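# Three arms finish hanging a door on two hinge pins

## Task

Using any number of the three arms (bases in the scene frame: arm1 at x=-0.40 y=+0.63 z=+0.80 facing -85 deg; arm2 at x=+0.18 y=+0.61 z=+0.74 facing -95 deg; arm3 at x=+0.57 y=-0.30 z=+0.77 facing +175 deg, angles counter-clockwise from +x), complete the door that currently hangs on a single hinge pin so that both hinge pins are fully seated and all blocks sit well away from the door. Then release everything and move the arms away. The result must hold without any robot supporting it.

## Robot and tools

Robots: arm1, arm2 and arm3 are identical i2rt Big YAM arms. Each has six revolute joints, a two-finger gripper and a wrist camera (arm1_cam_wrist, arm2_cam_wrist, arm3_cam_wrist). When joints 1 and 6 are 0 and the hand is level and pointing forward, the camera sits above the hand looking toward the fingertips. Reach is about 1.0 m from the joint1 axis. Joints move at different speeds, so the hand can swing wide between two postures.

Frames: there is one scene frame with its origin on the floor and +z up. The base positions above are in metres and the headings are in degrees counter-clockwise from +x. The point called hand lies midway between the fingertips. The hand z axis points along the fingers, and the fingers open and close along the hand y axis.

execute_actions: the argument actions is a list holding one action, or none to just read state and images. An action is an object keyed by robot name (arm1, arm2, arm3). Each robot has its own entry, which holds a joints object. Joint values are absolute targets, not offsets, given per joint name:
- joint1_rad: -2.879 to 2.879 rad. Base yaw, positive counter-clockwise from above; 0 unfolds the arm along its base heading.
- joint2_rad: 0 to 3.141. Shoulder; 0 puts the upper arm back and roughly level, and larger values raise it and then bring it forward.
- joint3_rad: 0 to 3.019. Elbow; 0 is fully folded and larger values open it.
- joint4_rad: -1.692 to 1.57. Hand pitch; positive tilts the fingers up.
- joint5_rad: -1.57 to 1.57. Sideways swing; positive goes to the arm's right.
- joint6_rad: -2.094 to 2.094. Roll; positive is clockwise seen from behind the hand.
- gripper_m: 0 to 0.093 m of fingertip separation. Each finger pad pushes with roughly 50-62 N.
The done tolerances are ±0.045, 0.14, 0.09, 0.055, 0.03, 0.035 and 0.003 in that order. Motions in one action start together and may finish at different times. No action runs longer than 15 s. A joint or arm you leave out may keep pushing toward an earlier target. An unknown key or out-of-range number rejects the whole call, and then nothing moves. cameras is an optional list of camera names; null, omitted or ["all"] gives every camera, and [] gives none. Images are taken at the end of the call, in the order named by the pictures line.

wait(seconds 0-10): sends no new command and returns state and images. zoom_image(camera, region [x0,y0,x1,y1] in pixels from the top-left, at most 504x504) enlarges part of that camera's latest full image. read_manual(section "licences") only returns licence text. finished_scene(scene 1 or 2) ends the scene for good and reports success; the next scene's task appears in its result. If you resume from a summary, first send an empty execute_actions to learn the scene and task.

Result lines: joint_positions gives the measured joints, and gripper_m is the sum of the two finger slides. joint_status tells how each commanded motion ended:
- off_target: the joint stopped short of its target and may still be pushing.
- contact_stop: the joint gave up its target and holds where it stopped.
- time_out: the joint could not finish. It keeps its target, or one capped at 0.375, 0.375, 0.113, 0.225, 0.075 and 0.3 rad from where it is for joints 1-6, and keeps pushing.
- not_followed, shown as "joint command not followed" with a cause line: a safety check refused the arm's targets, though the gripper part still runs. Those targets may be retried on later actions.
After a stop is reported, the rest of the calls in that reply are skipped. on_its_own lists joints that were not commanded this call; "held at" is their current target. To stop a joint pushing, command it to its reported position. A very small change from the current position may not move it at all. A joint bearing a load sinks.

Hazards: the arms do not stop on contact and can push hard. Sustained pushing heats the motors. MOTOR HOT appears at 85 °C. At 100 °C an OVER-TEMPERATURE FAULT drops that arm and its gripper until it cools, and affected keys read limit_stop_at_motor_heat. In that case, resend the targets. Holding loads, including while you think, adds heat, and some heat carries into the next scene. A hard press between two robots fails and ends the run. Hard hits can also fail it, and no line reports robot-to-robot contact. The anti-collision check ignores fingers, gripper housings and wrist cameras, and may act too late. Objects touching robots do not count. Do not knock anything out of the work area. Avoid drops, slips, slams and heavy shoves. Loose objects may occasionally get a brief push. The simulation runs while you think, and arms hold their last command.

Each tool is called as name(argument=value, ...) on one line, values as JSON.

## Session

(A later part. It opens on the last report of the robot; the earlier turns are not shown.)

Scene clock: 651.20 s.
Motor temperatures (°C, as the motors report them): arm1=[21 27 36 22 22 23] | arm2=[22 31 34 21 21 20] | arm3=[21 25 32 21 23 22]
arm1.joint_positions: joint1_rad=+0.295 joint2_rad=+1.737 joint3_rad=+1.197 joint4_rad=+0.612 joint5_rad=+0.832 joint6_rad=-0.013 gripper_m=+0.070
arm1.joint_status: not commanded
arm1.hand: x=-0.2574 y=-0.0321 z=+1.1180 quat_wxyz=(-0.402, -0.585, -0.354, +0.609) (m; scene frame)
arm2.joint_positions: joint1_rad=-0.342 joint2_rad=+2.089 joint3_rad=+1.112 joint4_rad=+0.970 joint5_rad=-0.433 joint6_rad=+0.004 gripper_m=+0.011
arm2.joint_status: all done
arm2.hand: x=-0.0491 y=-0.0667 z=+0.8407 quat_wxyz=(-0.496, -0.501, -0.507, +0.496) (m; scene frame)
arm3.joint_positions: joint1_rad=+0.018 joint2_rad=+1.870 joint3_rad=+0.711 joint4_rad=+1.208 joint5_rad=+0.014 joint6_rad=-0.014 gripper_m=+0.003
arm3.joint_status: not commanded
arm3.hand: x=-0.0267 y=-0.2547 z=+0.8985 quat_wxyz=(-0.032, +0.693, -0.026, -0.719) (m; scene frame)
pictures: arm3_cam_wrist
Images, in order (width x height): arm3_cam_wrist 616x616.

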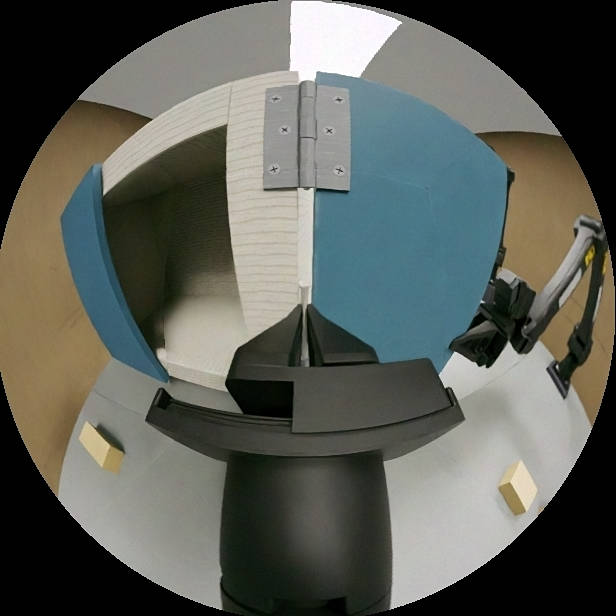

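execute_actions(actions=[{"arm3":{"joints":{"joint2_rad":1.86,"gripper_m":0.009}}}], cameras=[])

execute_actions(actions=[{"arm3":{"joints":{"joint2_rad":1.86,"joint3_rad":0.6,"joint4_rad":1.31}}}], cameras=["arm3_cam_wrist"])

execute_actions(actions=[{"arm3":{"joints":{"joint2_rad":2.10,"joint3_rad":0.545,"joint4_rad":1.565,"gripper_m":0.0}}}], cameras=["arm3_cam_wrist"])

Scene clock: 660.17 s.
Motor temperatures (°C, as the motors report them): arm1=[21 27 36 22 22 23] | arm2=[22 31 35 21 21 20] | arm3=[21 25 32 21 23 22]
arm1.joint_positions: joint1_rad=+0.295 joint2_rad=+1.737 joint3_rad=+1.197 joint4_rad=+0.612 joint5_rad=+0.832 joint6_rad=-0.013 gripper_m=+0.070
arm1.joint_status: not commanded
arm1.hand: x=-0.2574 y=-0.0321 z=+1.1180 quat_wxyz=(-0.402, -0.585, -0.354, +0.609) (m; scene frame)
arm2.joint_positions: joint1_rad=-0.342 joint2_rad=+2.089 joint3_rad=+1.112 joint4_rad=+0.970 joint5_rad=-0.433 joint6_rad=+0.004 gripper_m=+0.011
arm2.joint_status: not commanded
arm2.hand: x=-0.0491 y=-0.0667 z=+0.8407 quat_wxyz=(-0.496, -0.501, -0.507, +0.496) (m; scene frame)
arm3.joint_positions: joint1_rad=+0.018 joint2_rad=+1.871 joint3_rad=+0.711 joint4_rad=+1.208 joint5_rad=+0.014 joint6_rad=-0.014 gripper_m=+0.009
arm3.joint_status: all done
arm3.hand: x=-0.0267 y=-0.2547 z=+0.8978 quat_wxyz=(-0.032, +0.694, -0.026, -0.719) (m; scene frame)
pictures: none
No camera images: the call's "cameras" was empty. Leave "cameras" out to get every camera's image.

Scene clock: 661.00 s.
Motor temperatures (°C, as the motors report them): arm1=[21 27 36 22 22 23] | arm2=[22 32 35 21 21 20] | arm3=[21 25 32 21 23 22]
arm1.joint_positions: joint1_rad=+0.295 joint2_rad=+1.737 joint3_rad=+1.197 joint4_rad=+0.612 joint5_rad=+0.832 joint6_rad=-0.013 gripper_m=+0.070
arm1.joint_status: not commanded
arm1.hand: x=-0.2574 y=-0.0321 z=+1.1180 quat_wxyz=(-0.402, -0.585, -0.354, +0.609) (m; scene frame)
arm2.joint_positions: joint1_rad=-0.342 joint2_rad=+2.089 joint3_rad=+1.112 joint4_rad=+0.970 joint5_rad=-0.433 joint6_rad=+0.004 gripper_m=+0.011
arm2.joint_status: not commanded
arm2.hand: x=-0.0491 y=-0.0667 z=+0.8407 quat_wxyz=(-0.496, -0.501, -0.507, +0.496) (m; scene frame)
arm3.joint_positions: joint1_rad=+0.018 joint2_rad=+1.871 joint3_rad=+0.598 joint4_rad=+1.284 joint5_rad=+0.014 joint6_rad=-0.014 gripper_m=+0.009
arm3.joint_status: all done
arm3.hand: x=+0.0134 y=-0.2576 z=+0.8747 quat_wxyz=(-0.031, +0.706, -0.026, -0.707) (m; scene frame)
pictures: arm3_cam_wrist
Images, in order (width x height): arm3_cam_wrist 616x616.

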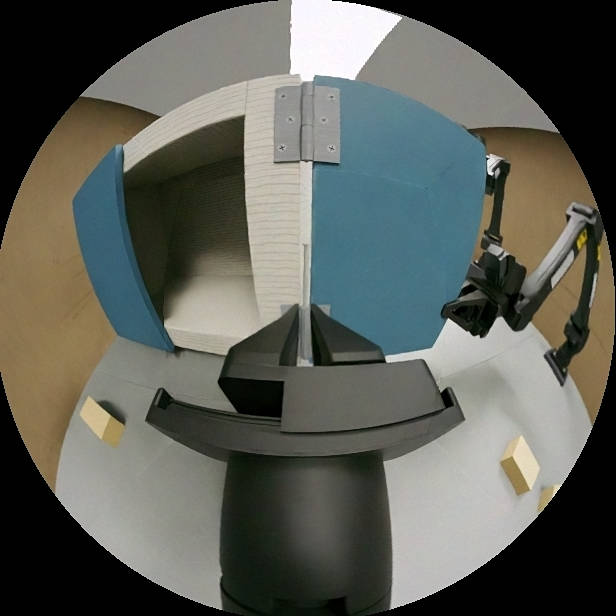

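Scene clock: 662.10 s.
Motor temperatures (°C, as the motors report them): arm1=[21 27 36 22 22 23] | arm2=[22 32 35 21 21 20] | arm3=[21 25 32 21 23 22]
arm1.joint_positions: joint1_rad=+0.295 joint2_rad=+1.737 joint3_rad=+1.197 joint4_rad=+0.612 joint5_rad=+0.832 joint6_rad=-0.013 gripper_m=+0.070
arm1.joint_status: not commanded
arm1.hand: x=-0.2574 y=-0.0321 z=+1.1180 quat_wxyz=(-0.402, -0.585, -0.354, +0.609) (m; scene frame)
arm2.joint_positions: joint1_rad=-0.342 joint2_rad=+2.089 joint3_rad=+1.112 joint4_rad=+0.970 joint5_rad=-0.433 joint6_rad=+0.004 gripper_m=+0.011
arm2.joint_status: not commanded
arm2.hand: x=-0.0491 y=-0.0667 z=+0.8407 quat_wxyz=(-0.496, -0.501, -0.507, +0.496) (m; scene frame)
arm3.joint_positions: joint1_rad=+0.018 joint2_rad=+2.105 joint3_rad=+0.547 joint4_rad=+1.535 joint5_rad=+0.014 joint6_rad=-0.014 gripper_m=+0.001
arm3.joint_status: all done
joint sent to its limit — the command would take arm3.joint4_rad past its upper limit, so that joint was sent only as far as its limit.
arm3.hand: x=+0.0472 y=-0.2604 z=+0.7994 quat_wxyz=(-0.031, +0.719, -0.026, -0.694) (m; scene frame)
pictures: arm3_cam_wrist
Images, in order (width x height): arm3_cam_wrist 616x616.

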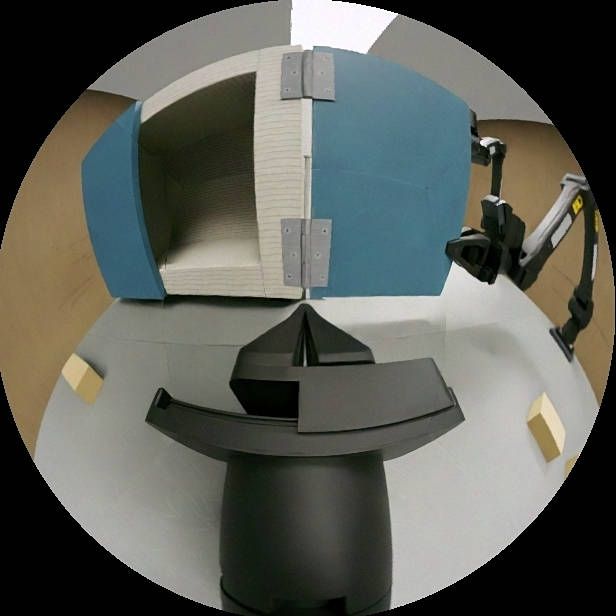

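zoom_image(camera="arm3_cam_wrist", region=[265,200,345,305])

Region (265, 200, 345, 305) of arm3_cam_wrist's 616x616 image, scaled by 4.800, with more detail than that image has; it fills the left 384 columns of this view, and the rest is white.

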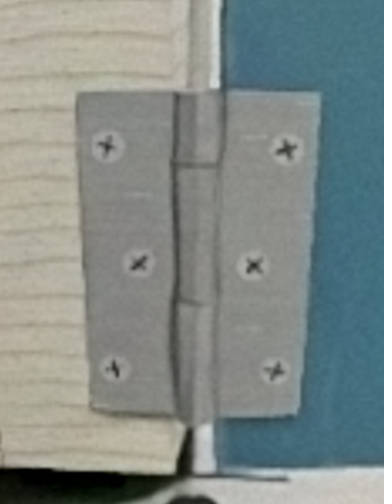

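execute_actions(actions=[{"arm2":{"joints":{"joint2_rad":2.015}}}], cameras=["arm3_cam_wrist"])

zoom_image(camera="arm3_cam_wrist", region=[265,140,345,300])

Scene clock: 666.33 s.
Motor temperatures (°C, as the motors report them): arm1=[21 27 36 22 22 23] | arm2=[22 32 35 21 21 20] | arm3=[21 25 31 21 23 22]
arm1.joint_positions: joint1_rad=+0.295 joint2_rad=+1.737 joint3_rad=+1.197 joint4_rad=+0.612 joint5_rad=+0.832 joint6_rad=-0.013 gripper_m=+0.070
arm1.joint_status: not commanded
arm1.hand: x=-0.2574 y=-0.0321 z=+1.1180 quat_wxyz=(-0.402, -0.585, -0.354, +0.609) (m; scene frame)
arm2.joint_positions: joint1_rad=-0.342 joint2_rad=+2.087 joint3_rad=+1.112 joint4_rad=+0.970 joint5_rad=-0.433 joint6_rad=+0.003 gripper_m=+0.011
arm2.joint_status: all done
arm2.hand: x=-0.0491 y=-0.0668 z=+0.8420 quat_wxyz=(-0.496, -0.500, -0.507, +0.497) (m; scene frame)
arm3.joint_positions: joint1_rad=+0.018 joint2_rad=+2.105 joint3_rad=+0.547 joint4_rad=+1.535 joint5_rad=+0.014 joint6_rad=-0.014 gripper_m=+0.001
arm3.joint_status: not commanded
arm3.hand: x=+0.0472 y=-0.2604 z=+0.7994 quat_wxyz=(-0.031, +0.719, -0.026, -0.694) (m; scene frame)
pictures: arm3_cam_wrist
Images, in order (width x height): arm3_cam_wrist 616x616.

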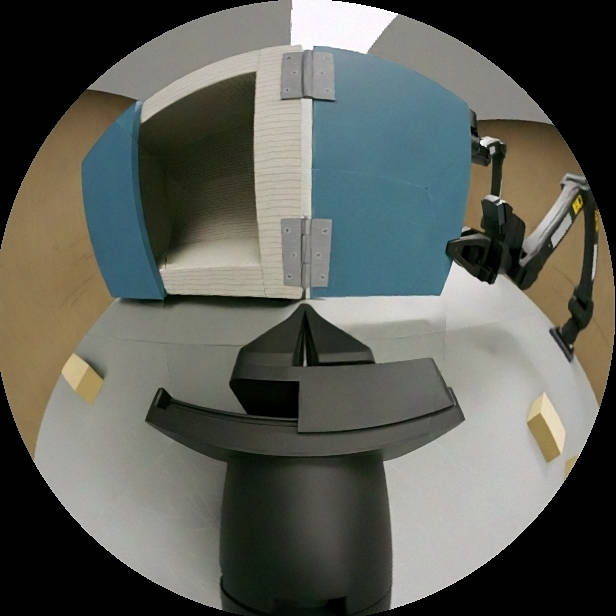

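Region (265, 140, 345, 300) of arm3_cam_wrist's 616x616 image, scaled by 3.150, with more detail than that image has.

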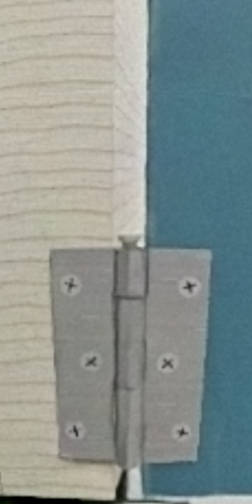

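The pin dropped. Check seating.

execute_actions(actions=[], cameras=["arm3_cam_wrist"])

zoom_image(camera="arm3_cam_wrist", region=[280,200,330,300])

zoom_image(camera="arm3_cam_wrist", region=[290,205,320,235])

zoom_image(camera="arm3_cam_wrist", region=[280,40,340,110])

Scene clock: 669.43 s.
Motor temperatures (°C, as the motors report them): arm1=[21 27 36 22 22 23] | arm2=[22 32 36 21 21 20] | arm3=[21 25 31 21 23 22]
arm1.joint_positions: joint1_rad=+0.295 joint2_rad=+1.737 joint3_rad=+1.197 joint4_rad=+0.612 joint5_rad=+0.832 joint6_rad=-0.013 gripper_m=+0.070
arm1.joint_status: not commanded
arm1.hand: x=-0.2574 y=-0.0321 z=+1.1180 quat_wxyz=(-0.402, -0.585, -0.354, +0.609) (m; scene frame)
arm2.joint_positions: joint1_rad=-0.342 joint2_rad=+2.087 joint3_rad=+1.112 joint4_rad=+0.970 joint5_rad=-0.433 joint6_rad=+0.003 gripper_m=+0.011
arm2.joint_status: all done
arm2.hand: x=-0.0491 y=-0.0668 z=+0.8420 quat_wxyz=(-0.496, -0.500, -0.507, +0.497) (m; scene frame)
arm3.joint_positions: joint1_rad=+0.018 joint2_rad=+2.105 joint3_rad=+0.547 joint4_rad=+1.535 joint5_rad=+0.014 joint6_rad=-0.014 gripper_m=+0.001
arm3.joint_status: not commanded
arm3.hand: x=+0.0472 y=-0.2604 z=+0.7994 quat_wxyz=(-0.031, +0.719, -0.026, -0.694) (m; scene frame)
pictures: arm3_cam_wrist
Images, in order (width x height): arm3_cam_wrist 616x616.

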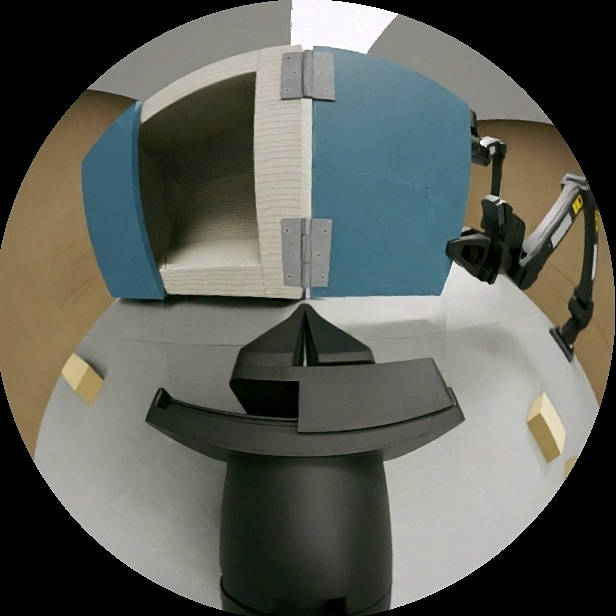

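Region (280, 200, 330, 300) of arm3_cam_wrist's 616x616 image, scaled by 5.040, with more detail than that image has.

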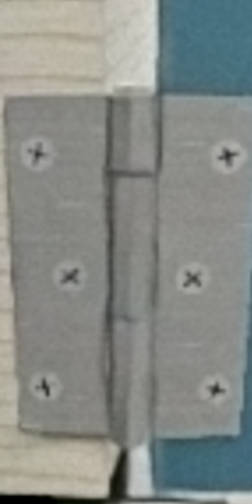

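Region (290, 205, 320, 235) of arm3_cam_wrist's 616x616 image, scaled by 16.800, with more detail than that image has.

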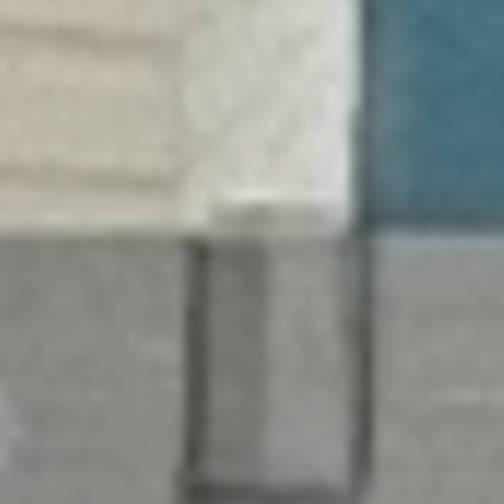

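Region (280, 40, 340, 110) of arm3_cam_wrist's 616x616 image, scaled by 7.200, with more detail than that image has; it fills the left 432 columns of this view, and the rest is white.

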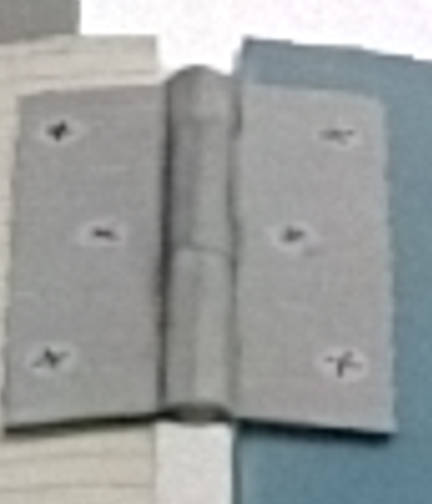

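execute_actions(actions=[{"arm2":{"joints":{"joint2_rad":2.087,"gripper_m":0.06}},"arm3":{"joints":{"joint2_rad":1.5,"joint3_rad":0.5,"joint4_rad":0.9}}}], cameras=[])

execute_actions(actions=[{"arm2":{"joints":{"joint2_rad":1.85,"joint3_rad":0.75,"joint4_rad":1.1,"joint1_rad":-0.39,"joint5_rad":-0.47}},"arm3":{"joints":{"joint2_rad":1.0}},"arm1":{"joints":{"joint2_rad":1.3,"joint3_rad":0.9,"joint1_rad":0.0}}}])

Scene clock: 676.97 s.
Motor temperatures (°C, as the motors report them): arm1=[21 27 36 22 22 23] | arm2=[22 32 36 21 21 20] | arm3=[21 25 31 21 23 22]
arm1.joint_positions: joint1_rad=+0.295 joint2_rad=+1.737 joint3_rad=+1.197 joint4_rad=+0.612 joint5_rad=+0.832 joint6_rad=-0.013 gripper_m=+0.070
arm1.joint_status: not commanded
arm1.hand: x=-0.2574 y=-0.0321 z=+1.1180 quat_wxyz=(-0.402, -0.585, -0.354, +0.609) (m; scene frame)
arm2.joint_positions: joint1_rad=-0.342 joint2_rad=+2.071 joint3_rad=+1.115 joint4_rad=+0.970 joint5_rad=-0.432 joint6_rad=+0.003 gripper_m=+0.060
arm2.joint_status: all done
arm2.hand: x=-0.0495 y=-0.0680 z=+0.8539 quat_wxyz=(-0.499, -0.494, -0.505, +0.503) (m; scene frame)
arm3.joint_positions: joint1_rad=+0.018 joint2_rad=+1.514 joint3_rad=+0.499 joint4_rad=+0.911 joint5_rad=+0.014 joint6_rad=-0.014 gripper_m=+0.001
arm3.joint_status: all done
arm3.hand: x=+0.0555 y=-0.2601 z=+0.9276 quat_wxyz=(-0.030, +0.746, -0.026, -0.665) (m; scene frame)
pictures: none
No camera images: the call's "cameras" was empty. Leave "cameras" out to get every camera's image.

Scene clock: 678.30 s.
Motor temperatures (°C, as the motors report them): arm1=[21 27 36 22 22 23] | arm2=[22 32 36 21 21 20] | arm3=[21 25 31 21 23 22]
arm1.joint_positions: joint1_rad=-0.011 joint2_rad=+1.288 joint3_rad=+0.898 joint4_rad=+0.608 joint5_rad=+0.832 joint6_rad=-0.013 gripper_m=+0.070
arm1.joint_status: all done
arm1.hand: x=-0.4763 y=+0.1072 z=+1.2166 quat_wxyz=(-0.353, -0.613, -0.209, +0.675) (m; scene frame)
arm2.joint_positions: joint1_rad=-0.396 joint2_rad=+1.846 joint3_rad=+0.754 joint4_rad=+1.084 joint5_rad=-0.466 joint6_rad=+0.003 gripper_m=+0.060
arm2.joint_status: all done
arm2.hand: x=-0.0258 y=+0.0492 z=+0.8691 quat_wxyz=(-0.491, -0.506, -0.502, +0.501) (m; scene frame)
arm3.joint_positions: joint1_rad=+0.018 joint2_rad=+0.998 joint3_rad=+0.499 joint4_rad=+0.904 joint5_rad=+0.014 joint6_rad=-0.014 gripper_m=+0.001
arm3.joint_status: all done
arm3.hand: x=+0.1318 y=-0.2636 z=+1.1655 quat_wxyz=(-0.036, +0.555, -0.023, -0.831) (m; scene frame)
pictures: arm1_cam_wrist, arm2_cam_wrist, arm3_cam_wrist
Images, in order (width x height): arm1_cam_wrist 616x616, arm2_cam_wrist 616x616, arm3_cam_wrist 616x616.

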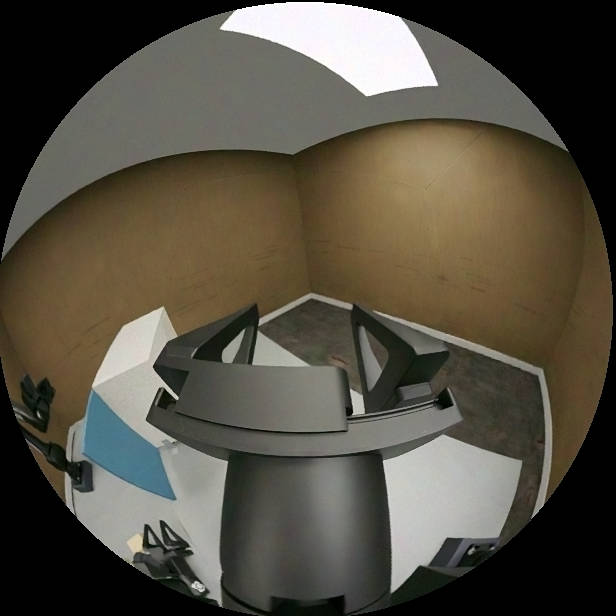

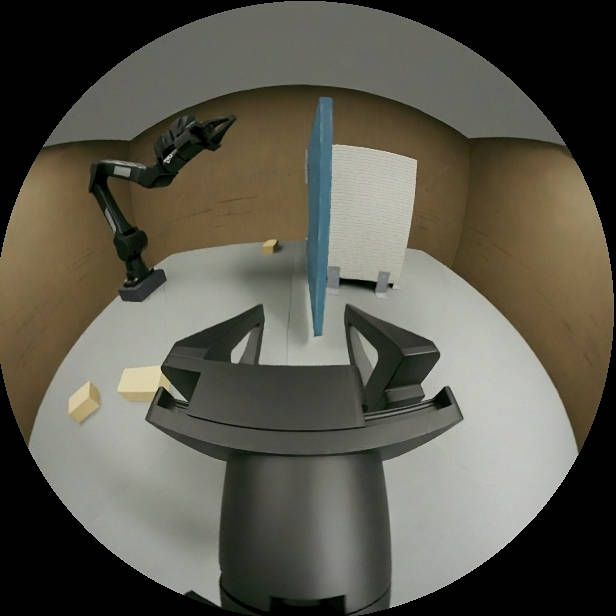

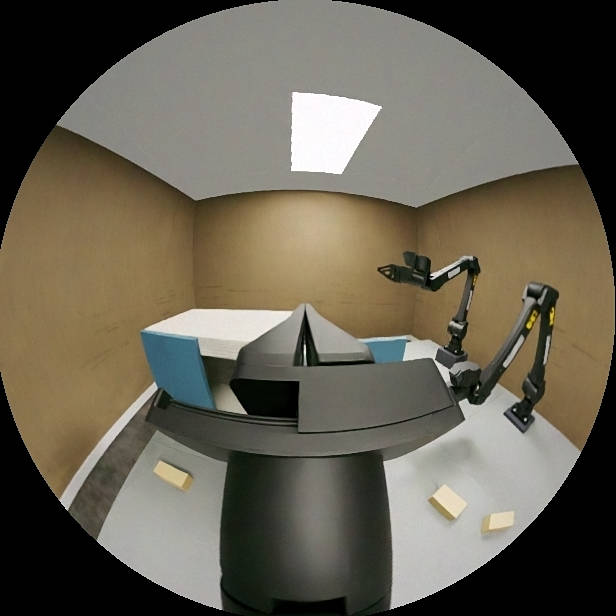

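execute_actions(actions=[{"arm2":{"joints":{"joint2_rad":1.2,"joint3_rad":0.6,"joint4_rad":0.6}},"arm3":{"joints":{"joint2_rad":0.6}}}], cameras=[])

finished_scene(scene=1)

Scene clock: 682.43 s.
Motor temperatures (°C, as the motors report them): arm1=[21 27 37 22 22 23] | arm2=[22 32 35 21 21 20] | arm3=[21 25 32 21 23 22]
arm1.joint_positions: joint1_rad=-0.011 joint2_rad=+1.288 joint3_rad=+0.898 joint4_rad=+0.608 joint5_rad=+0.832 joint6_rad=-0.013 gripper_m=+0.070
arm1.joint_status: not commanded
arm1.hand: x=-0.4763 y=+0.1072 z=+1.2166 quat_wxyz=(-0.353, -0.613, -0.209, +0.675) (m; scene frame)
arm2.joint_positions: joint1_rad=-0.396 joint2_rad=+1.191 joint3_rad=+0.600 joint4_rad=+0.618 joint5_rad=-0.466 joint6_rad=+0.003 gripper_m=+0.060
arm2.joint_status: all done
arm2.hand: x=+0.0246 y=+0.1403 z=+1.0348 quat_wxyz=(-0.495, -0.494, -0.498, +0.513) (m; scene frame)
arm3.joint_positions: joint1_rad=+0.018 joint2_rad=+0.590 joint3_rad=+0.499 joint4_rad=+0.903 joint5_rad=+0.014 joint6_rad=-0.014 gripper_m=+0.001
arm3.joint_status: all done
arm3.hand: x=+0.2706 y=-0.2720 z=+1.3090 quat_wxyz=(-0.039, +0.375, -0.019, -0.926) (m; scene frame)
pictures: none
No camera images: the call's "cameras" was empty. Leave "cameras" out to get every camera's image.

The scene is finished: the task was done.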